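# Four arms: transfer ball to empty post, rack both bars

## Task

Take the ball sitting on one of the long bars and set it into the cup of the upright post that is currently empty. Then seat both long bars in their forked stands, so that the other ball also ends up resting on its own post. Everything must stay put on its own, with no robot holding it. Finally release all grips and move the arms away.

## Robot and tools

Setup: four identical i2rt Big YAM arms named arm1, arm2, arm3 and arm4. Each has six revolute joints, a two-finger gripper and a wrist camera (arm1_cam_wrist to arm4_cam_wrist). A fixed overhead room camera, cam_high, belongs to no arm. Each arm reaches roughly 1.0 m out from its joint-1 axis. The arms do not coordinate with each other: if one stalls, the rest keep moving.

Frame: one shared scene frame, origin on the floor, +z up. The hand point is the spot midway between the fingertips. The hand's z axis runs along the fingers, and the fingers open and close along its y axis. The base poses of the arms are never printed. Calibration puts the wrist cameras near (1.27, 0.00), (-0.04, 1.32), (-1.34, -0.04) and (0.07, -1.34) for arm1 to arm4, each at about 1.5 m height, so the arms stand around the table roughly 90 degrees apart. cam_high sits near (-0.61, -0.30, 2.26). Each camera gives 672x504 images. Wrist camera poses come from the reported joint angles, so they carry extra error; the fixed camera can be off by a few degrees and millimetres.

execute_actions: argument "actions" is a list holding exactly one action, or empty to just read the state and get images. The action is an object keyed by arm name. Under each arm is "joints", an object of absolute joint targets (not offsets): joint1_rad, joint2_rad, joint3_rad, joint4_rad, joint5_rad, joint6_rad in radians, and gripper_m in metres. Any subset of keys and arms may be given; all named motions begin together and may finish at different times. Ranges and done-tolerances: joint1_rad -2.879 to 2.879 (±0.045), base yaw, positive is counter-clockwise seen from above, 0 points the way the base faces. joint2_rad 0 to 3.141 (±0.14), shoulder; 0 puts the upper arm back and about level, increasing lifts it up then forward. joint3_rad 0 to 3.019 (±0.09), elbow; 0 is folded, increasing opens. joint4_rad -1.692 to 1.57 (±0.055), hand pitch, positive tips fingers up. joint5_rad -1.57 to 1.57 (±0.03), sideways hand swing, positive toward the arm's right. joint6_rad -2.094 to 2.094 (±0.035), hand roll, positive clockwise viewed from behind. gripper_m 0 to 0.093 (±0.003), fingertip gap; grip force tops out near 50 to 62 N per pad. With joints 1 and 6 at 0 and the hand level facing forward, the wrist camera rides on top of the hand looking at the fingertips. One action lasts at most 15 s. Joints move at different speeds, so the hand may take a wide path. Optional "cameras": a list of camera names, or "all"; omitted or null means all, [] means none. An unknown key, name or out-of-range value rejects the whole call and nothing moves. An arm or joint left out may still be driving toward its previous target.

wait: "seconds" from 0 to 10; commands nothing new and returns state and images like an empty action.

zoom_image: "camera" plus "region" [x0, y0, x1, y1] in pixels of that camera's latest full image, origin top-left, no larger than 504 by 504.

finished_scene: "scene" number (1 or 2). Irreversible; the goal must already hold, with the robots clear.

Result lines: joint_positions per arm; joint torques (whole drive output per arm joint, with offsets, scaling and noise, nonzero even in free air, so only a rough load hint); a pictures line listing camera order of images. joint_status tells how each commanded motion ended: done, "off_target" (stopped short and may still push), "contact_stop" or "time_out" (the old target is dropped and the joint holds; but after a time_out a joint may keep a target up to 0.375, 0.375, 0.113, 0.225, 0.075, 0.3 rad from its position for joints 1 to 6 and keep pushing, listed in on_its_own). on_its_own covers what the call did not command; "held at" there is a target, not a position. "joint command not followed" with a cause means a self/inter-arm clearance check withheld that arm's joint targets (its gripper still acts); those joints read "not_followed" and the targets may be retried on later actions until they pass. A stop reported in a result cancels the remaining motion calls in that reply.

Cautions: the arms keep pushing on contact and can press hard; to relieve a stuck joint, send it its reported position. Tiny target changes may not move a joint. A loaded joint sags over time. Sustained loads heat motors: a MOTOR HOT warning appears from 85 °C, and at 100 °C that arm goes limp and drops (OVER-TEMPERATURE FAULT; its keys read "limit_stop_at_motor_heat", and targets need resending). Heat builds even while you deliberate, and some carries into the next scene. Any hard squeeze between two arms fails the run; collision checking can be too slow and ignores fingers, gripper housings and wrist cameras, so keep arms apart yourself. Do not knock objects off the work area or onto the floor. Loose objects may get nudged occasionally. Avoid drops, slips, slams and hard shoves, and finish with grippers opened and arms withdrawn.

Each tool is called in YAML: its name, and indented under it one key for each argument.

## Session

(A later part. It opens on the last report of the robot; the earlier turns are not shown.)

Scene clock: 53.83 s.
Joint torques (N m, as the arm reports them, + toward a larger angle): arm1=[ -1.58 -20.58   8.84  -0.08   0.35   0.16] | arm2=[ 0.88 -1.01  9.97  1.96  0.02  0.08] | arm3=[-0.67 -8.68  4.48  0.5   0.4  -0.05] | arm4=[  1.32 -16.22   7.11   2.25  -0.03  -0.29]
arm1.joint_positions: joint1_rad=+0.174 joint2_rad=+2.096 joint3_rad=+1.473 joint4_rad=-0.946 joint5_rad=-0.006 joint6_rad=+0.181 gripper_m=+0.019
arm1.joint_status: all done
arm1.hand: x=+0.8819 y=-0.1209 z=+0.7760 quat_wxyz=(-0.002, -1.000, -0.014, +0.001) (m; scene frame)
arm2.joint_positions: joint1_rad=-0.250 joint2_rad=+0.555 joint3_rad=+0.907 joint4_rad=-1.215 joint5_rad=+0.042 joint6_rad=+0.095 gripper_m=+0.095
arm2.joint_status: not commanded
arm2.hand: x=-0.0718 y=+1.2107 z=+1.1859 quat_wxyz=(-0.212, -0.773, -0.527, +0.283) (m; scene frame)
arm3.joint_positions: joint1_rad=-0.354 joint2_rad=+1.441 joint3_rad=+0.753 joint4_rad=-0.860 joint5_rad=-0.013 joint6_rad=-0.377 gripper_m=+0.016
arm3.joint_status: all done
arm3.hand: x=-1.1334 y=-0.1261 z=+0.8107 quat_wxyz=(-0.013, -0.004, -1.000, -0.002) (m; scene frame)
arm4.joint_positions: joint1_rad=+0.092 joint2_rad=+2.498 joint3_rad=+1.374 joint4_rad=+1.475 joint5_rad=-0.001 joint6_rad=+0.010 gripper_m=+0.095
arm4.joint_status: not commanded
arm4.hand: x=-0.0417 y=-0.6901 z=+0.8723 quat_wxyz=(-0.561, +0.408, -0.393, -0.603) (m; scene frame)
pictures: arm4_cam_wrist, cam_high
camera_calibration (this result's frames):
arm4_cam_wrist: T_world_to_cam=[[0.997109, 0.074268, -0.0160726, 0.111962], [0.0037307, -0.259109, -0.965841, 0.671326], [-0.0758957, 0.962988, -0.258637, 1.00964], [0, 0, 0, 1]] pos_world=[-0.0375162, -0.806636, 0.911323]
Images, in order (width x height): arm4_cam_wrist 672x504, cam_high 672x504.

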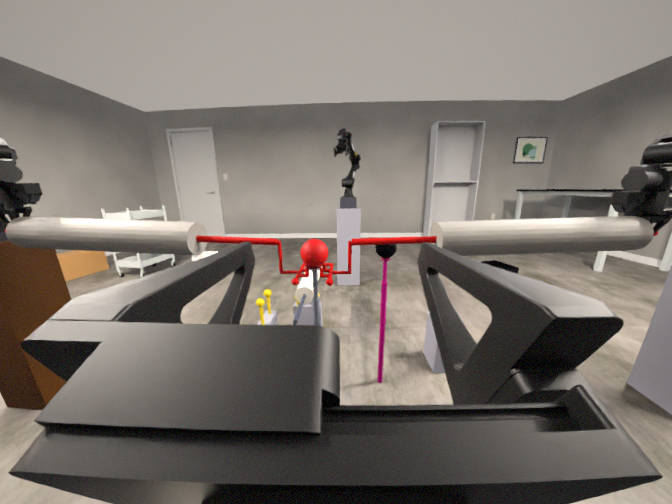

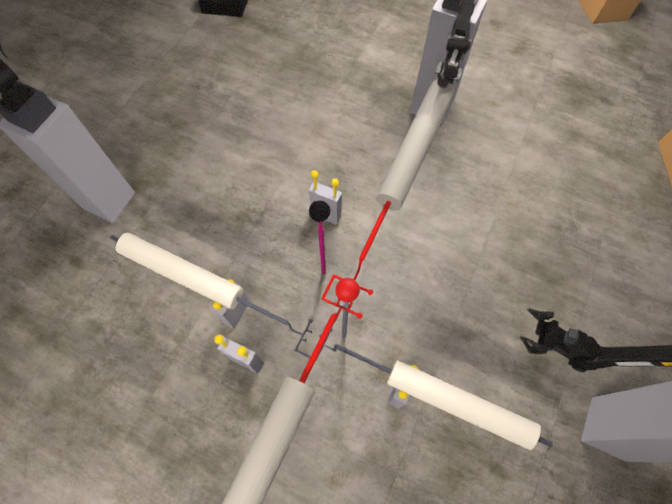

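execute_actions:
  actions:
    - {"arm1":{"joints":{"joint2_rad":2.115,"joint3_rad":1.44,"joint4_rad":-0.895}},"arm3":{"joints":{"joint2_rad":1.515,"joint3_rad":0.705,"joint4_rad":-0.785}}}
  cameras: ["arm4_cam_wrist","cam_high"]

zoom_image:
  camera: "arm4_cam_wrist"
  region: [260, 210, 380, 300]

zoom_image:
  camera: "cam_high"
  region: [260, 200, 420, 340]

Scene clock: 54.80 s.
Joint torques (N m, as the arm reports them, + toward a larger angle): arm1=[ -1.76 -20.57   6.24  -0.05   0.35   0.15] | arm2=[ 0.61 -0.59  9.74  1.99  0.02  0.09] | arm3=[ -0.25 -10.48   3.47  -0.12   0.5   -0.02] | arm4=[  1.31 -16.26   7.12   2.26  -0.03  -0.29]
arm1.joint_positions: joint1_rad=+0.174 joint2_rad=+2.128 joint3_rad=+1.446 joint4_rad=-0.882 joint5_rad=-0.006 joint6_rad=+0.182 gripper_m=+0.019
arm1.joint_status: all done
arm1.hand: x=+0.8848 y=-0.1202 z=+0.7500 quat_wxyz=(-0.003, -1.000, -0.014, +0.004) (m; scene frame)
arm2.joint_positions: joint1_rad=-0.250 joint2_rad=+0.555 joint3_rad=+0.907 joint4_rad=-1.215 joint5_rad=+0.042 joint6_rad=+0.095 gripper_m=+0.095
arm2.joint_status: not commanded
arm2.hand: x=-0.0718 y=+1.2107 z=+1.1859 quat_wxyz=(-0.212, -0.773, -0.527, +0.283) (m; scene frame)
arm3.joint_positions: joint1_rad=-0.353 joint2_rad=+1.515 joint3_rad=+0.725 joint4_rad=-0.759 joint5_rad=-0.016 joint6_rad=-0.377 gripper_m=+0.016
arm3.joint_status: all done
arm3.hand: x=-1.1311 y=-0.1262 z=+0.7797 quat_wxyz=(-0.013, -0.003, -1.000, -0.003) (m; scene frame)
arm4.joint_positions: joint1_rad=+0.092 joint2_rad=+2.498 joint3_rad=+1.374 joint4_rad=+1.475 joint5_rad=-0.001 joint6_rad=+0.010 gripper_m=+0.095
arm4.joint_status: not commanded
arm4.hand: x=-0.0417 y=-0.6901 z=+0.8723 quat_wxyz=(-0.561, +0.408, -0.393, -0.603) (m; scene frame)
pictures: arm4_cam_wrist, cam_high
camera_calibration (this result's frames):
arm4_cam_wrist: T_world_to_cam=[[0.997109, 0.074268, -0.0160726, 0.111962], [0.0037307, -0.259109, -0.965841, 0.671326], [-0.0758957, 0.962988, -0.258637, 1.00964], [0, 0, 0, 1]] pos_world=[-0.0375162, -0.806636, 0.911323]
Images, in order (width x height): arm4_cam_wrist 672x504, cam_high 672x504.

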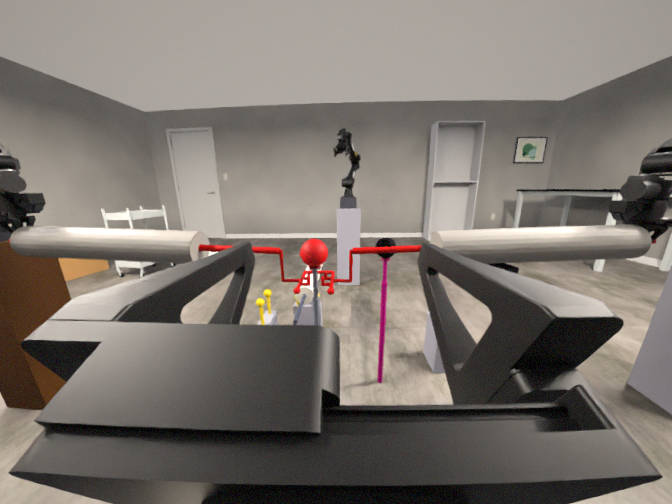

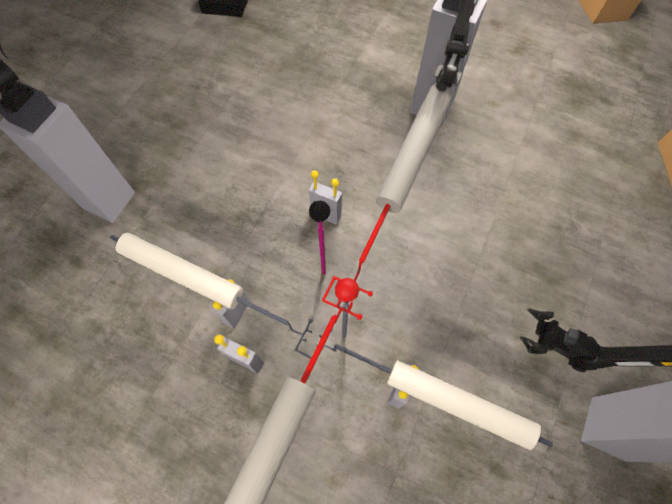

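Region (260, 210, 380, 300) of arm4_cam_wrist's 672x504 image, scaled by 4.200, with more detail than that image has; it fills the top 378 rows of this view, and the rest is white.

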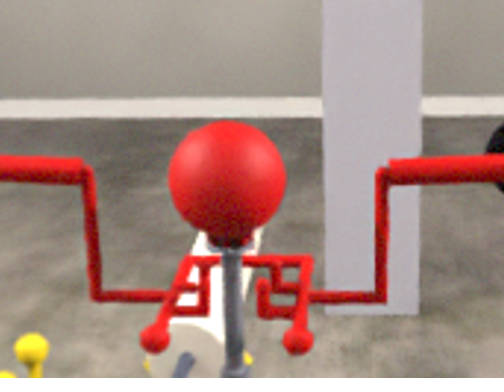

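Region (260, 200, 420, 340) of cam_high's 672x504 image, scaled by 3.150, with more detail than that image has; it fills the top 441 rows of this view, and the rest is white.

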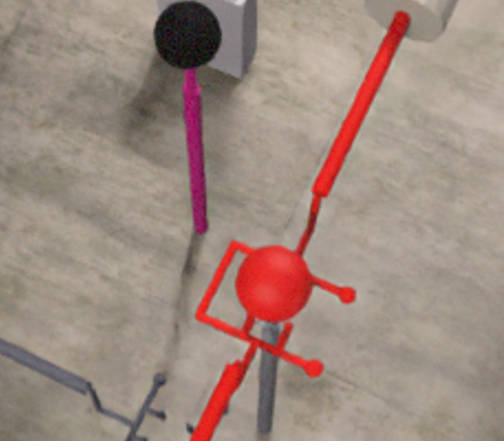

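execute_actions:
  actions:
    - {"arm1":{"joints":{"joint2_rad":2.14,"joint3_rad":1.42,"joint4_rad":-0.86}},"arm3":{"joints":{"joint2_rad":1.56,"joint3_rad":0.69,"joint4_rad":-0.735}}}
  cameras: []

execute_actions:
  actions:
    - {"arm1":{"joints":{"joint1_rad":0.066,"joint2_rad":2.13,"joint3_rad":1.39,"joint4_rad":-0.84,"joint6_rad":0.07}},"arm3":{"joints":{"joint1_rad":-0.17,"joint2_rad":1.505,"joint3_rad":0.65,"joint4_rad":-0.72,"joint6_rad":-0.19}}}
  cameras: ["arm4_cam_wrist","cam_high"]

zoom_image:
  camera: "arm4_cam_wrist"
  region: [260, 210, 380, 300]

Scene clock: 56.30 s.
Joint torques (N m, as the arm reports them, + toward a larger angle): arm1=[ -1.69 -19.75   5.68  -0.07   0.34   0.16] | arm2=[ 1.05 -0.9   9.67  1.95 -0.03  0.1 ] | arm3=[-0.62 -9.45  2.94 -0.21  0.48 -0.03] | arm4=[  1.28 -16.21   7.12   2.25  -0.03  -0.29]
arm1.joint_positions: joint1_rad=+0.174 joint2_rad=+2.146 joint3_rad=+1.431 joint4_rad=-0.845 joint5_rad=-0.006 joint6_rad=+0.182 gripper_m=+0.019
arm1.joint_status: all done
arm1.hand: x=+0.8866 y=-0.1198 z=+0.7360 quat_wxyz=(-0.003, -1.000, -0.014, +0.006) (m; scene frame)
arm2.joint_positions: joint1_rad=-0.250 joint2_rad=+0.555 joint3_rad=+0.907 joint4_rad=-1.215 joint5_rad=+0.042 joint6_rad=+0.095 gripper_m=+0.095
arm2.joint_status: not commanded
arm2.hand: x=-0.0718 y=+1.2107 z=+1.1859 quat_wxyz=(-0.212, -0.773, -0.527, +0.283) (m; scene frame)
arm3.joint_positions: joint1_rad=-0.353 joint2_rad=+1.552 joint3_rad=+0.716 joint4_rad=-0.709 joint5_rad=-0.016 joint6_rad=-0.377 gripper_m=+0.016
arm3.joint_status: all done
arm3.hand: x=-1.1290 y=-0.1271 z=+0.7656 quat_wxyz=(-0.015, -0.003, -1.000, -0.002) (m; scene frame)
arm4.joint_positions: joint1_rad=+0.092 joint2_rad=+2.498 joint3_rad=+1.374 joint4_rad=+1.475 joint5_rad=-0.001 joint6_rad=+0.010 gripper_m=+0.095
arm4.joint_status: not commanded
arm4.hand: x=-0.0417 y=-0.6901 z=+0.8723 quat_wxyz=(-0.561, +0.408, -0.393, -0.603) (m; scene frame)
pictures: none
No camera images: the call's "cameras" was empty. Leave "cameras" out to get every camera's image.

Scene clock: 57.47 s.
Joint torques (N m, as the arm reports them, + toward a larger angle): arm1=[ -1.64 -20.33   5.7   -0.23   0.23   0.1 ] | arm2=[ 0.55 -0.77  9.96  2.11  0.04  0.05] | arm3=[ -0.68 -12.19   3.09  -0.46   0.39   0.  ] | arm4=[  1.33 -16.21   7.11   2.26  -0.03  -0.29]
arm1.joint_positions: joint1_rad=+0.059 joint2_rad=+2.146 joint3_rad=+1.398 joint4_rad=-0.822 joint5_rad=-0.003 joint6_rad=+0.066 gripper_m=+0.019
arm1.joint_status: all done
arm1.hand: x=+0.8873 y=-0.0530 z=+0.7266 quat_wxyz=(-0.001, -1.000, -0.014, +0.002) (m; scene frame)
arm2.joint_positions: joint1_rad=-0.250 joint2_rad=+0.555 joint3_rad=+0.907 joint4_rad=-1.215 joint5_rad=+0.042 joint6_rad=+0.095 gripper_m=+0.095
arm2.joint_status: not commanded
arm2.hand: x=-0.0718 y=+1.2107 z=+1.1859 quat_wxyz=(-0.212, -0.773, -0.527, +0.283) (m; scene frame)
arm3.joint_positions: joint1_rad=-0.159 joint2_rad=+1.536 joint3_rad=+0.669 joint4_rad=-0.684 joint5_rad=-0.012 joint6_rad=-0.191 gripper_m=+0.016
arm3.joint_status: all done
arm3.hand: x=-1.1269 y=-0.0603 z=+0.7586 quat_wxyz=(-0.011, +0.001, -1.000, -0.004) (m; scene frame)
arm4.joint_positions: joint1_rad=+0.092 joint2_rad=+2.498 joint3_rad=+1.374 joint4_rad=+1.475 joint5_rad=-0.001 joint6_rad=+0.010 gripper_m=+0.095
arm4.joint_status: not commanded
arm4.hand: x=-0.0417 y=-0.6901 z=+0.8723 quat_wxyz=(-0.561, +0.408, -0.393, -0.603) (m; scene frame)
pictures: arm4_cam_wrist, cam_high
camera_calibration (this result's frames):
arm4_cam_wrist: T_world_to_cam=[[0.997109, 0.074268, -0.0160726, 0.111962], [0.0037307, -0.259109, -0.965841, 0.671326], [-0.0758957, 0.962988, -0.258637, 1.00964], [0, 0, 0, 1]] pos_world=[-0.0375162, -0.806636, 0.911323]
Images, in order (width x height): arm4_cam_wrist 672x504, cam_high 672x504.

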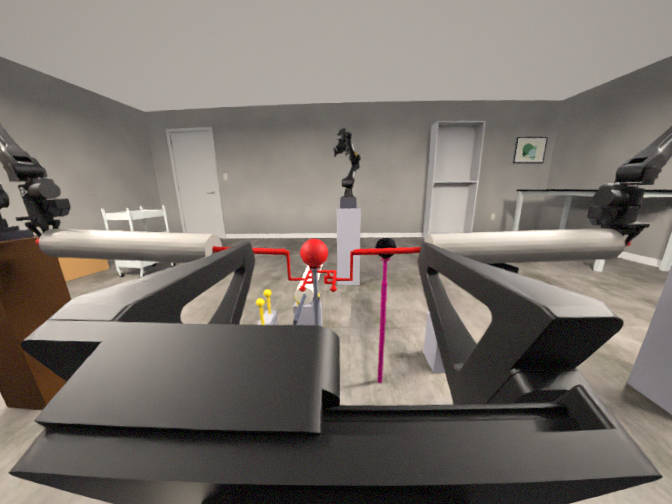

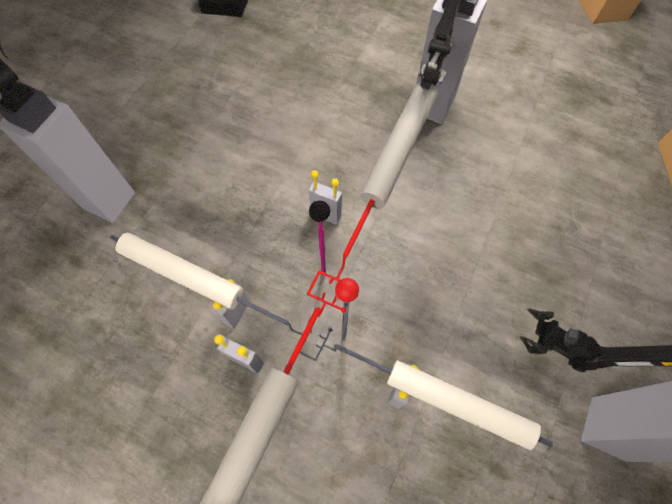

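Region (260, 210, 380, 300) of arm4_cam_wrist's 672x504 image, scaled by 4.200, with more detail than that image has; it fills the top 378 rows of this view, and the rest is white.

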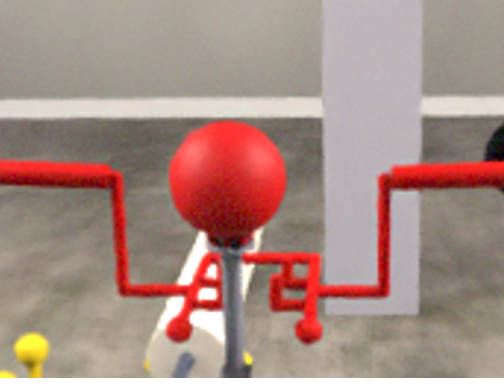

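execute_actions:
  actions:
    - {"arm1":{"joints":{"joint1_rad":-0.095,"joint6_rad":-0.1}},"arm3":{"joints":{"joint1_rad":0.15,"joint6_rad":0.15}}}
  cameras: ["arm4_cam_wrist","cam_high"]

Scene clock: 58.77 s.
Joint torques (N m, as the arm reports them, + toward a larger angle): arm1=[ -2.05 -20.38   5.98  -0.58   0.23  -0.09] | arm2=[ 1.35 -0.62  9.85  1.92  0.06  0.1 ] | arm3=[ -1.41 -12.2    3.24  -0.42   0.07   0.06] | arm4=[  1.36 -16.26   7.11   2.26  -0.03  -0.28]
arm1.joint_positions: joint1_rad=-0.095 joint2_rad=+2.146 joint3_rad=+1.394 joint4_rad=-0.813 joint5_rad=-0.003 joint6_rad=-0.084 gripper_m=+0.019
arm1.joint_status: all done
arm1.hand: x=+0.8859 y=+0.0341 z=+0.7256 quat_wxyz=(-0.001, -1.000, -0.012, +0.004) (m; scene frame)
arm2.joint_positions: joint1_rad=-0.250 joint2_rad=+0.555 joint3_rad=+0.907 joint4_rad=-1.215 joint5_rad=+0.042 joint6_rad=+0.095 gripper_m=+0.095
arm2.joint_status: not commanded
arm2.hand: x=-0.0718 y=+1.2107 z=+1.1859 quat_wxyz=(-0.212, -0.773, -0.527, +0.283) (m; scene frame)
arm3.joint_positions: joint1_rad=+0.153 joint2_rad=+1.532 joint3_rad=+0.666 joint4_rad=-0.682 joint5_rad=-0.002 joint6_rad=+0.138 gripper_m=+0.016
arm3.joint_status: all done
arm3.hand: x=-1.1245 y=+0.0398 z=+0.7590 quat_wxyz=(-0.011, -0.008, -1.000, -0.002) (m; scene frame)
arm4.joint_positions: joint1_rad=+0.092 joint2_rad=+2.498 joint3_rad=+1.374 joint4_rad=+1.475 joint5_rad=-0.001 joint6_rad=+0.010 gripper_m=+0.095
arm4.joint_status: not commanded
arm4.hand: x=-0.0417 y=-0.6901 z=+0.8723 quat_wxyz=(-0.561, +0.408, -0.393, -0.603) (m; scene frame)
pictures: arm4_cam_wrist, cam_high
camera_calibration (this result's frames):
arm4_cam_wrist: T_world_to_cam=[[0.997109, 0.074268, -0.0160726, 0.111962], [0.0037307, -0.259109, -0.965841, 0.671326], [-0.0758957, 0.962988, -0.258637, 1.00964], [0, 0, 0, 1]] pos_world=[-0.0375162, -0.806636, 0.911323]
Images, in order (width x height): arm4_cam_wrist 672x504, cam_high 672x504.

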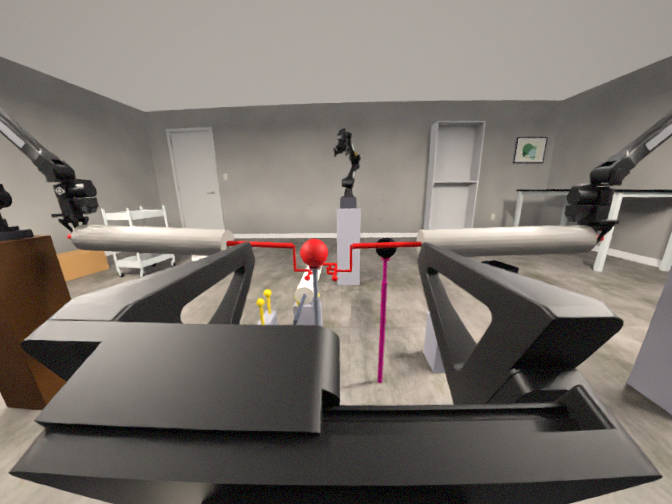

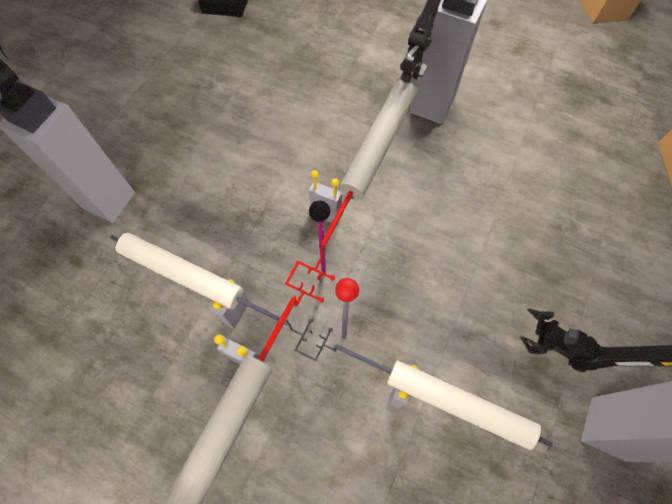

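execute_actions:
  actions:
    - {"arm1":{"joints":{"joint2_rad":1.91,"joint3_rad":1.535,"joint4_rad":-1.14}},"arm3":{"joints":{"joint2_rad":1.225,"joint3_rad":0.845,"joint4_rad":-1.16}}}
  cameras: ["arm4_cam_wrist","cam_high"]

Scene clock: 61.43 s.
Joint torques (N m, as the arm reports them, + toward a larger angle): arm1=[ -2.02 -19.62  10.24   0.03   0.24  -0.1 ] | arm2=[ 0.18 -0.43  9.92  2.08  0.01  0.09] | arm3=[-0.75 -7.69  8.3  -1.06  0.03  0.07] | arm4=[  1.34 -16.21   7.12   2.25  -0.03  -0.29]
arm1.joint_positions: joint1_rad=-0.095 joint2_rad=+1.927 joint3_rad=+1.500 joint4_rad=-1.128 joint5_rad=-0.003 joint6_rad=-0.082 gripper_m=+0.019
arm1.joint_status: all done
arm1.hand: x=+0.8823 y=+0.0342 z=+0.8785 quat_wxyz=(-0.001, -1.000, -0.011, +0.009) (m; scene frame)
arm2.joint_positions: joint1_rad=-0.250 joint2_rad=+0.555 joint3_rad=+0.907 joint4_rad=-1.215 joint5_rad=+0.042 joint6_rad=+0.095 gripper_m=+0.095
arm2.joint_status: not commanded
arm2.hand: x=-0.0718 y=+1.2107 z=+1.1859 quat_wxyz=(-0.212, -0.773, -0.527, +0.283) (m; scene frame)
arm3.joint_positions: joint1_rad=+0.153 joint2_rad=+1.230 joint3_rad=+0.818 joint4_rad=-1.105 joint5_rad=-0.001 joint6_rad=+0.140 gripper_m=+0.016
arm3.joint_status: joint4_rad time_out (moved -0.422 of -0.478); the others done
arm3.on_its_own: joint4_rad reads -1.105 and still pushes toward -1.160 since a time_out
arm3.hand: x=-1.1297 y=+0.0392 z=+0.8960 quat_wxyz=(-0.027, -0.009, -1.000, -0.004) (m; scene frame)
arm4.joint_positions: joint1_rad=+0.092 joint2_rad=+2.498 joint3_rad=+1.374 joint4_rad=+1.475 joint5_rad=-0.001 joint6_rad=+0.010 gripper_m=+0.095
arm4.joint_status: not commanded
arm4.hand: x=-0.0417 y=-0.6901 z=+0.8723 quat_wxyz=(-0.561, +0.408, -0.393, -0.603) (m; scene frame)
pictures: arm4_cam_wrist, cam_high
camera_calibration (this result's frames):
arm4_cam_wrist: T_world_to_cam=[[0.997109, 0.074268, -0.0160726, 0.111962], [0.0037307, -0.259109, -0.965841, 0.671326], [-0.0758957, 0.962988, -0.258637, 1.00964], [0, 0, 0, 1]] pos_world=[-0.0375162, -0.806636, 0.911323]
Images, in order (width x height): arm4_cam_wrist 672x504, cam_high 672x504.

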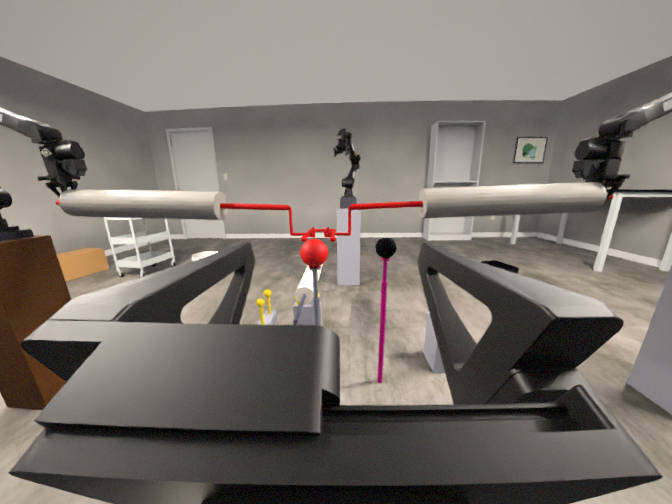

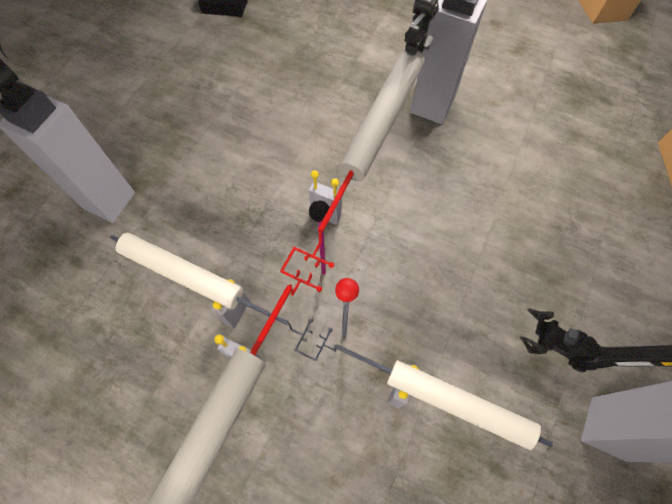

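execute_actions:
  actions:
    - {"arm1":{"joints":{"joint1_rad":-0.27,"joint2_rad":1.96,"joint3_rad":1.61,"joint4_rad":-1.165,"joint6_rad":-0.28}},"arm3":{"joints":{"joint1_rad":0.44,"joint2_rad":1.31,"joint3_rad":0.92,"joint4_rad":-1.13,"joint6_rad":0.445}}}
  cameras: []

execute_actions:
  actions:
    - {"arm1":{"joints":{"joint1_rad":-0.45,"joint2_rad":2.075,"joint3_rad":1.79,"joint4_rad":-1.23,"joint6_rad":-0.46}},"arm3":{"joints":{"joint1_rad":0.70,"joint2_rad":1.48,"joint3_rad":1.08,"joint4_rad":-1.13,"joint6_rad":0.705}}}
  cameras: ["arm4_cam_wrist","cam_high","arm1_cam_wrist","arm3_cam_wrist"]

Scene clock: 63.07 s.
Joint torques (N m, as the arm reports them, + toward a larger angle): arm1=[ -2.16 -20.55  10.64  -0.02   0.14  -0.16] | arm2=[ 0.69 -0.55  9.88  1.9   0.01  0.11] | arm3=[  0.09 -10.09   8.05   0.09  -0.09   0.15] | arm4=[  1.31 -16.22   7.11   2.25  -0.03  -0.28]
arm1.joint_positions: joint1_rad=-0.269 joint2_rad=+1.979 joint3_rad=+1.570 joint4_rad=-1.154 joint5_rad=-0.001 joint6_rad=-0.259 gripper_m=+0.019
arm1.joint_status: all done
arm1.hand: x=+0.8793 y=+0.1363 z=+0.8744 quat_wxyz=(+0.001, -1.000, -0.013, +0.005) (m; scene frame)
arm2.joint_positions: joint1_rad=-0.250 joint2_rad=+0.555 joint3_rad=+0.907 joint4_rad=-1.215 joint5_rad=+0.042 joint6_rad=+0.095 gripper_m=+0.095
arm2.joint_status: not commanded
arm2.hand: x=-0.0718 y=+1.2107 z=+1.1859 quat_wxyz=(-0.212, -0.773, -0.527, +0.283) (m; scene frame)
arm3.joint_positions: joint1_rad=+0.437 joint2_rad=+1.323 joint3_rad=+0.893 joint4_rad=-1.107 joint5_rad=+0.004 joint6_rad=+0.428 gripper_m=+0.016
arm3.joint_status: all done
arm3.hand: x=-1.1277 y=+0.1376 z=+0.8934 quat_wxyz=(-0.016, -0.011, -1.000, -0.005) (m; scene frame)
arm4.joint_positions: joint1_rad=+0.092 joint2_rad=+2.498 joint3_rad=+1.374 joint4_rad=+1.475 joint5_rad=-0.001 joint6_rad=+0.010 gripper_m=+0.095
arm4.joint_status: not commanded
arm4.hand: x=-0.0417 y=-0.6901 z=+0.8723 quat_wxyz=(-0.561, +0.408, -0.393, -0.603) (m; scene frame)
pictures: none
No camera images: the call's "cameras" was empty. Leave "cameras" out to get every camera's image.

Scene clock: 64.30 s.
Joint torques (N m, as the arm reports them, + toward a larger angle): arm1=[ -2.1  -22.79  11.24  -0.05   0.1   -0.15] | arm2=[ 1.43 -0.9   9.79  1.95  0.    0.05] | arm3=[  0.23 -14.02   8.11   0.14  -0.14   0.14] | arm4=[  1.3  -16.23   7.12   2.26  -0.03  -0.28]
arm1.joint_positions: joint1_rad=-0.448 joint2_rad=+2.101 joint3_rad=+1.743 joint4_rad=-1.218 joint5_rad=+0.000 joint6_rad=-0.439 gripper_m=+0.019
arm1.joint_status: all done
arm1.hand: x=+0.8747 y=+0.2525 z=+0.8648 quat_wxyz=(-0.001, -1.000, -0.013, -0.001) (m; scene frame)
arm2.joint_positions: joint1_rad=-0.250 joint2_rad=+0.555 joint3_rad=+0.907 joint4_rad=-1.215 joint5_rad=+0.042 joint6_rad=+0.095 gripper_m=+0.095
arm2.joint_status: not commanded
arm2.hand: x=-0.0718 y=+1.2107 z=+1.1859 quat_wxyz=(-0.212, -0.773, -0.527, +0.283) (m; scene frame)
arm3.joint_positions: joint1_rad=+0.693 joint2_rad=+1.502 joint3_rad=+1.052 joint4_rad=-1.117 joint5_rad=+0.005 joint6_rad=+0.686 gripper_m=+0.016
arm3.joint_status: all done
arm3.hand: x=-1.1272 y=+0.2503 z=+0.8850 quat_wxyz=(-0.003, -0.012, -1.000, +0.001) (m; scene frame)
arm4.joint_positions: joint1_rad=+0.092 joint2_rad=+2.498 joint3_rad=+1.374 joint4_rad=+1.475 joint5_rad=-0.001 joint6_rad=+0.010 gripper_m=+0.095
arm4.joint_status: not commanded
arm4.hand: x=-0.0417 y=-0.6901 z=+0.8723 quat_wxyz=(-0.561, +0.408, -0.393, -0.603) (m; scene frame)
pictures: arm1_cam_wrist, arm3_cam_wrist, arm4_cam_wrist, cam_high
camera_calibration (this result's frames):
arm1_cam_wrist: T_world_to_cam=[[-0.0283633, 0.999481, 0.0152995, -0.241428], [0.812755, 0.0141489, 0.582433, -1.21028], [0.581914, 0.0289545, -0.812735, 0.311775], [0, 0, 0, 1]] pos_world=[0.795386, 0.249399, 0.96199]
arm3_cam_wrist: T_world_to_cam=[[-0.00784217, -0.999935, 0.00824094, 0.231427], [-0.816145, 0.0111622, 0.577739, -1.42877], [-0.577793, -0.00219508, -0.81618, 0.198595], [0, 0, 0, 1]] pos_world=[-1.04952, 0.247796, 0.985638]
arm4_cam_wrist: T_world_to_cam=[[0.997109, 0.074268, -0.0160726, 0.111962], [0.0037307, -0.259109, -0.965841, 0.671326], [-0.0758957, 0.962988, -0.258637, 1.00964], [0, 0, 0, 1]] pos_world=[-0.0375162, -0.806636, 0.911323]
Images, in order (width x height): arm1_cam_wrist 672x504, arm3_cam_wrist 672x504, arm4_cam_wrist 672x504, cam_high 672x504.

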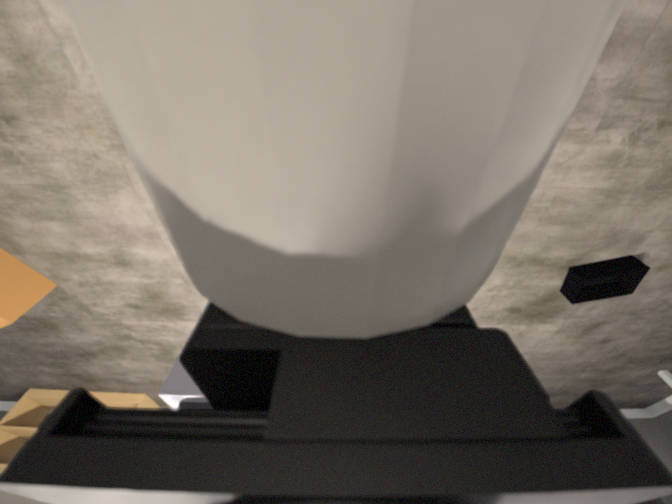

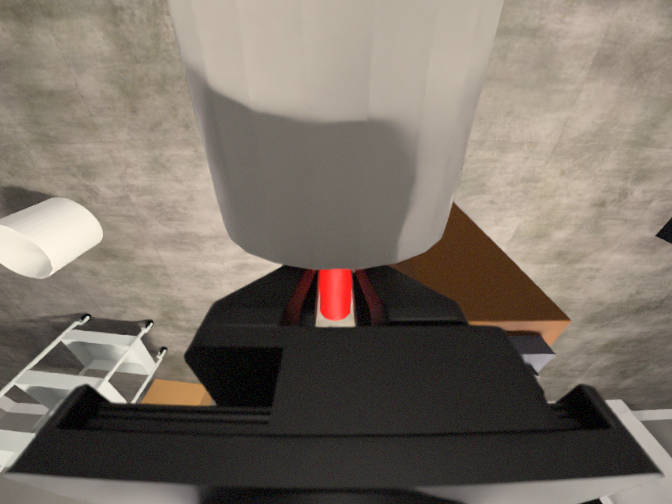

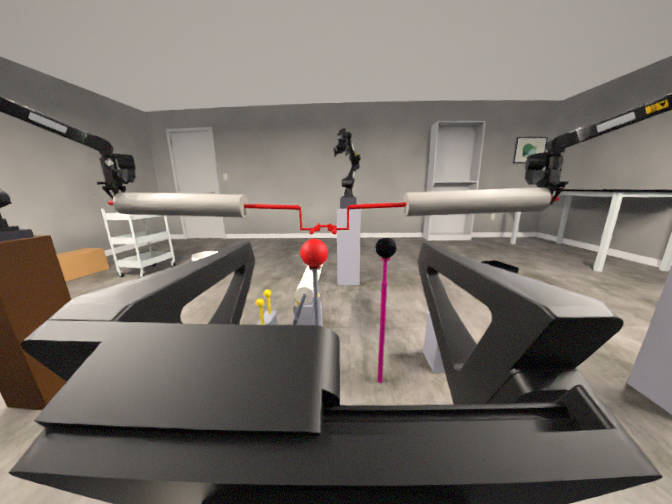

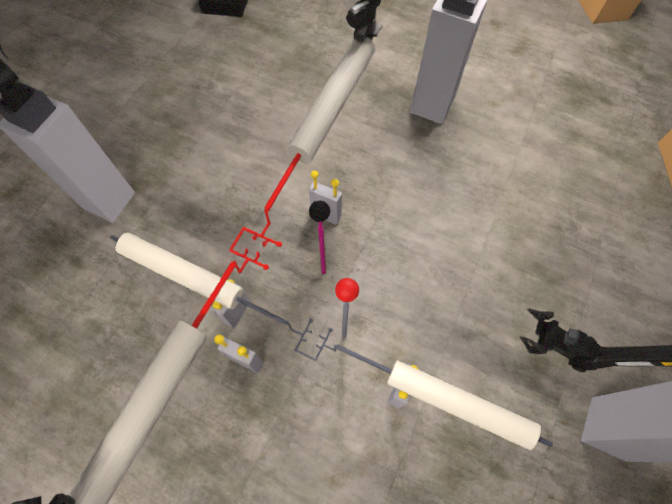

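execute_actions:
  actions:
    - {"arm1":{"joints":{"joint1_rad":-0.495,"joint2_rad":1.965,"joint3_rad":1.58,"joint4_rad":-1.15,"joint6_rad":-0.5}},"arm3":{"joints":{"joint1_rad":0.611,"joint2_rad":1.58,"joint3_rad":1.19,"joint4_rad":-1.145,"joint6_rad":0.605}}}
  cameras: []

execute_actions:
  actions:
    - {"arm1":{"joints":{"joint1_rad":-0.55,"joint2_rad":1.90,"joint3_rad":1.335,"joint4_rad":-0.97,"joint6_rad":-0.54}},"arm3":{"joints":{"joint1_rad":0.545,"joint2_rad":1.80,"joint3_rad":1.32,"joint4_rad":-1.07,"joint6_rad":0.535}}}
  cameras: []

execute_actions:
  actions:
    - {"arm1":{"joints":{"joint2_rad":2.095,"joint3_rad":1.29,"joint4_rad":-0.755}},"arm3":{"joints":{"joint2_rad":1.95,"joint3_rad":1.235,"joint4_rad":-0.845}}}
  cameras: ["cam_high"]

Scene clock: 65.57 s.
Joint torques (N m, as the arm reports them, + toward a larger angle): arm1=[ -2.34 -23.49   8.16   0.07   0.29  -0.05] | arm2=[ 0.22 -1.18  9.76  2.03  0.01  0.1 ] | arm3=[  0.33 -14.44   9.71   0.37  -0.24   0.11] | arm4=[  1.32 -16.22   7.12   2.25  -0.03  -0.28]
arm1.joint_positions: joint1_rad=-0.490 joint2_rad=+2.017 joint3_rad=+1.572 joint4_rad=-1.141 joint5_rad=-0.005 joint6_rad=-0.489 gripper_m=+0.019
arm1.joint_status: all done
arm1.hand: x=+0.9221 y=+0.2579 z=+0.8537 quat_wxyz=(-0.005, -1.000, -0.017, -0.004) (m; scene frame)
arm2.joint_positions: joint1_rad=-0.250 joint2_rad=+0.555 joint3_rad=+0.907 joint4_rad=-1.215 joint5_rad=+0.042 joint6_rad=+0.095 gripper_m=+0.095
arm2.joint_status: not commanded
arm2.hand: x=-0.0718 y=+1.2107 z=+1.1859 quat_wxyz=(-0.212, -0.773, -0.527, +0.283) (m; scene frame)
arm3.joint_positions: joint1_rad=+0.598 joint2_rad=+1.591 joint3_rad=+1.135 joint4_rad=-1.129 joint5_rad=+0.007 joint6_rad=+0.597 gripper_m=+0.016
arm3.joint_status: all done
arm3.hand: x=-1.0809 y=+0.2333 z=+0.8777 quat_wxyz=(+0.005, -0.015, -1.000, +0.007) (m; scene frame)
arm4.joint_positions: joint1_rad=+0.092 joint2_rad=+2.498 joint3_rad=+1.374 joint4_rad=+1.475 joint5_rad=-0.001 joint6_rad=+0.010 gripper_m=+0.095
arm4.joint_status: not commanded
arm4.hand: x=-0.0417 y=-0.6901 z=+0.8723 quat_wxyz=(-0.561, +0.408, -0.393, -0.603) (m; scene frame)
pictures: none
No camera images: the call's "cameras" was empty. Leave "cameras" out to get every camera's image.

Scene clock: 66.63 s.
Joint torques (N m, as the arm reports them, + toward a larger angle): arm1=[ -2.51 -20.55   7.96   0.34   0.2    0.05] | arm2=[ 0.59 -0.52  9.61  2.25  0.01  0.07] | arm3=[  0.46 -19.04   8.76   0.14  -0.09   0.02] | arm4=[  1.32 -16.2    7.12   2.25  -0.02  -0.29]
arm1.joint_positions: joint1_rad=-0.545 joint2_rad=+1.941 joint3_rad=+1.320 joint4_rad=-0.969 joint5_rad=-0.004 joint6_rad=-0.538 gripper_m=+0.019
arm1.joint_status: all done
arm1.hand: x=+0.9891 y=+0.2577 z=+0.8118 quat_wxyz=(-0.006, -1.000, -0.014, -0.006) (m; scene frame)
arm2.joint_positions: joint1_rad=-0.250 joint2_rad=+0.555 joint3_rad=+0.907 joint4_rad=-1.215 joint5_rad=+0.042 joint6_rad=+0.095 gripper_m=+0.095
arm2.joint_status: not commanded
arm2.hand: x=-0.0718 y=+1.2107 z=+1.1859 quat_wxyz=(-0.212, -0.773, -0.527, +0.283) (m; scene frame)
arm3.joint_positions: joint1_rad=+0.538 joint2_rad=+1.824 joint3_rad=+1.272 joint4_rad=-1.053 joint5_rad=+0.004 joint6_rad=+0.534 gripper_m=+0.016
arm3.joint_status: all done
arm3.hand: x=-1.0130 y=+0.2417 z=+0.8180 quat_wxyz=(+0.014, -0.013, -1.000, +0.010) (m; scene frame)
arm4.joint_positions: joint1_rad=+0.092 joint2_rad=+2.498 joint3_rad=+1.374 joint4_rad=+1.475 joint5_rad=-0.001 joint6_rad=+0.010 gripper_m=+0.095
arm4.joint_status: not commanded
arm4.hand: x=-0.0417 y=-0.6901 z=+0.8723 quat_wxyz=(-0.561, +0.408, -0.393, -0.603) (m; scene frame)
pictures: none
No camera images: the call's "cameras" was empty. Leave "cameras" out to get every camera's image.

Scene clock: 67.63 s.
Joint torques (N m, as the arm reports them, + toward a larger angle): arm1=[ -2.37 -21.25   6.42   0.01   0.37   0.01] | arm2=[ 0.78 -0.86  9.74  2.    0.01  0.07] | arm3=[  0.36 -20.91   5.74   0.81   0.04   0.01] | arm4=[  1.32 -16.22   7.12   2.26  -0.03  -0.29]
arm1.joint_positions: joint1_rad=-0.547 joint2_rad=+2.131 joint3_rad=+1.278 joint4_rad=-0.745 joint5_rad=-0.008 joint6_rad=-0.536 gripper_m=+0.019
arm1.joint_status: all done
arm1.hand: x=+0.9915 y=+0.2570 z=+0.7030 quat_wxyz=(-0.009, -1.000, -0.012, -0.008) (m; scene frame)
arm2.joint_positions: joint1_rad=-0.250 joint2_rad=+0.555 joint3_rad=+0.907 joint4_rad=-1.215 joint5_rad=+0.042 joint6_rad=+0.095 gripper_m=+0.095
arm2.joint_status: not commanded
arm2.hand: x=-0.0718 y=+1.2107 z=+1.1859 quat_wxyz=(-0.212, -0.773, -0.527, +0.283) (m; scene frame)
arm3.joint_positions: joint1_rad=+0.540 joint2_rad=+1.987 joint3_rad=+1.225 joint4_rad=-0.844 joint5_rad=-0.001 joint6_rad=+0.534 gripper_m=+0.016
arm3.joint_status: all done
arm3.hand: x=-1.0088 y=+0.2458 z=+0.7241 quat_wxyz=(+0.015, -0.012, -1.000, +0.009) (m; scene frame)
arm4.joint_positions: joint1_rad=+0.092 joint2_rad=+2.498 joint3_rad=+1.374 joint4_rad=+1.475 joint5_rad=-0.001 joint6_rad=+0.010 gripper_m=+0.095
arm4.joint_status: not commanded
arm4.hand: x=-0.0417 y=-0.6901 z=+0.8723 quat_wxyz=(-0.561, +0.408, -0.393, -0.603) (m; scene frame)
pictures: cam_high
Images, in order (width x height): cam_high 672x504.

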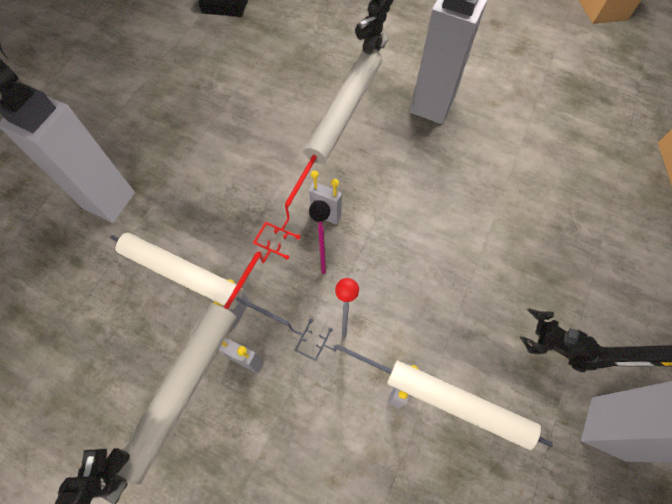

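execute_actions:
  actions:
    - {"arm1":{"joints":{"joint1_rad":-0.56,"joint2_rad":2.265,"joint3_rad":1.315,"joint4_rad":-0.585}},"arm3":{"joints":{"joint1_rad":0.56,"joint2_rad":2.11,"joint3_rad":1.22,"joint4_rad":-0.645}}}
  cameras: []

execute_actions:
  actions:
    - {"arm1":{"joints":{"joint2_rad":2.47,"joint3_rad":1.395,"joint4_rad":-0.46}},"arm3":{"joints":{"joint2_rad":2.31,"joint3_rad":1.265,"joint4_rad":-0.49}}}
  cameras: ["cam_high","arm4_cam_wrist"]

Scene clock: 68.77 s.
Joint torques (N m, as the arm reports them, + toward a larger angle): arm1=[ -2.56 -20.81   6.78   0.1    0.28   0.06] | arm2=[ 0.44 -1.11  9.84  2.03  0.05  0.07] | arm3=[ -0.26 -20.05   4.43   0.6   -0.1    0.04] | arm4=[  1.3  -16.24   7.12   2.25  -0.03  -0.28]
arm1.joint_positions: joint1_rad=-0.554 joint2_rad=+2.295 joint3_rad=+1.283 joint4_rad=-0.577 joint5_rad=-0.005 joint6_rad=-0.540 gripper_m=+0.019
arm1.joint_status: all done
arm1.hand: x=+0.9963 y=+0.2588 z=+0.6207 quat_wxyz=(-0.006, -1.000, -0.010, -0.005) (m; scene frame)
arm2.joint_positions: joint1_rad=-0.250 joint2_rad=+0.555 joint3_rad=+0.907 joint4_rad=-1.215 joint5_rad=+0.042 joint6_rad=+0.095 gripper_m=+0.095
arm2.joint_status: not commanded
arm2.hand: x=-0.0718 y=+1.2107 z=+1.1859 quat_wxyz=(-0.212, -0.773, -0.527, +0.283) (m; scene frame)
arm3.joint_positions: joint1_rad=+0.552 joint2_rad=+2.132 joint3_rad=+1.213 joint4_rad=-0.641 joint5_rad=+0.004 joint6_rad=+0.535 gripper_m=+0.016
arm3.joint_status: all done
arm3.hand: x=-1.0030 y=+0.2554 z=+0.6492 quat_wxyz=(-0.005, -0.007, -1.000, -0.001) (m; scene frame)
arm4.joint_positions: joint1_rad=+0.092 joint2_rad=+2.498 joint3_rad=+1.374 joint4_rad=+1.475 joint5_rad=-0.001 joint6_rad=+0.010 gripper_m=+0.095
arm4.joint_status: not commanded
arm4.hand: x=-0.0417 y=-0.6901 z=+0.8723 quat_wxyz=(-0.561, +0.408, -0.393, -0.603) (m; scene frame)
pictures: none
No camera images: the call's "cameras" was empty. Leave "cameras" out to get every camera's image.

Scene clock: 69.77 s.
Joint torques (N m, as the arm reports them, + toward a larger angle): arm1=[ -2.76 -21.41   5.14   0.41   0.15   0.06] | arm2=[ 0.9  -0.56  9.89  2.18  0.03  0.08] | arm3=[ -0.53 -21.4    4.71   0.41  -0.06  -0.02] | arm4=[  1.29 -16.24   7.11   2.25  -0.03  -0.29]
arm1.joint_positions: joint1_rad=-0.551 joint2_rad=+2.496 joint3_rad=+1.376 joint4_rad=-0.459 joint5_rad=-0.002 joint6_rad=-0.540 gripper_m=+0.019
arm1.joint_status: all done
arm1.hand: x=+0.9890 y=+0.2620 z=+0.5356 quat_wxyz=(-0.002, -1.000, -0.012, -0.002) (m; scene frame)
arm2.joint_positions: joint1_rad=-0.250 joint2_rad=+0.555 joint3_rad=+0.907 joint4_rad=-1.215 joint5_rad=+0.042 joint6_rad=+0.095 gripper_m=+0.095
arm2.joint_status: not commanded
arm2.hand: x=-0.0718 y=+1.2107 z=+1.1859 quat_wxyz=(-0.212, -0.773, -0.527, +0.283) (m; scene frame)
arm3.joint_positions: joint1_rad=+0.551 joint2_rad=+2.331 joint3_rad=+1.241 joint4_rad=-0.481 joint5_rad=+0.003 joint6_rad=+0.535 gripper_m=+0.016
arm3.joint_status: all done
arm3.hand: x=-1.0087 y=+0.2518 z=+0.5573 quat_wxyz=(+0.000, -0.008, -1.000, +0.002) (m; scene frame)
arm4.joint_positions: joint1_rad=+0.092 joint2_rad=+2.498 joint3_rad=+1.374 joint4_rad=+1.475 joint5_rad=-0.001 joint6_rad=+0.010 gripper_m=+0.095
arm4.joint_status: not commanded
arm4.hand: x=-0.0417 y=-0.6901 z=+0.8723 quat_wxyz=(-0.561, +0.408, -0.393, -0.603) (m; scene frame)
pictures: arm4_cam_wrist, cam_high
camera_calibration (this result's frames):
arm4_cam_wrist: T_world_to_cam=[[0.997109, 0.074268, -0.0160726, 0.111962], [0.0037307, -0.259109, -0.965841, 0.671326], [-0.0758957, 0.962988, -0.258637, 1.00964], [0, 0, 0, 1]] pos_world=[-0.0375162, -0.806636, 0.911323]
Images, in order (width x height): arm4_cam_wrist 672x504, cam_high 672x504.

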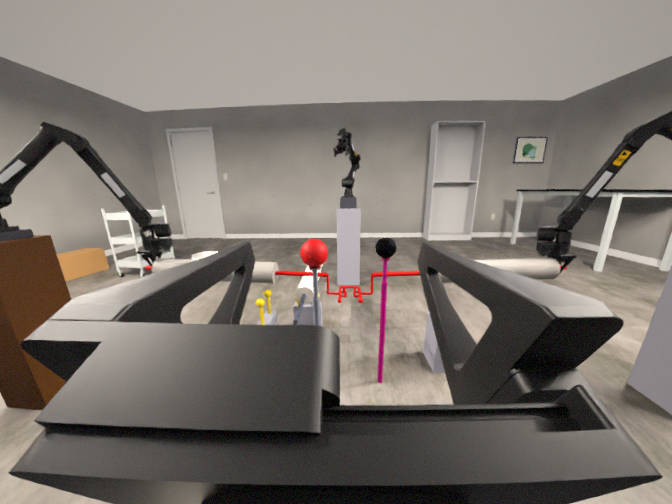

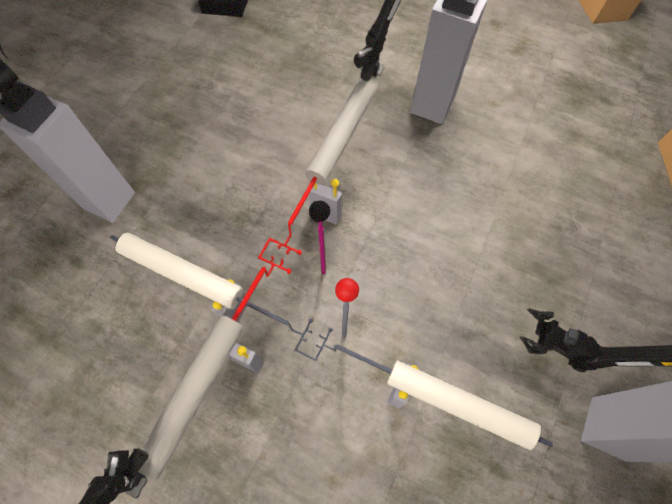

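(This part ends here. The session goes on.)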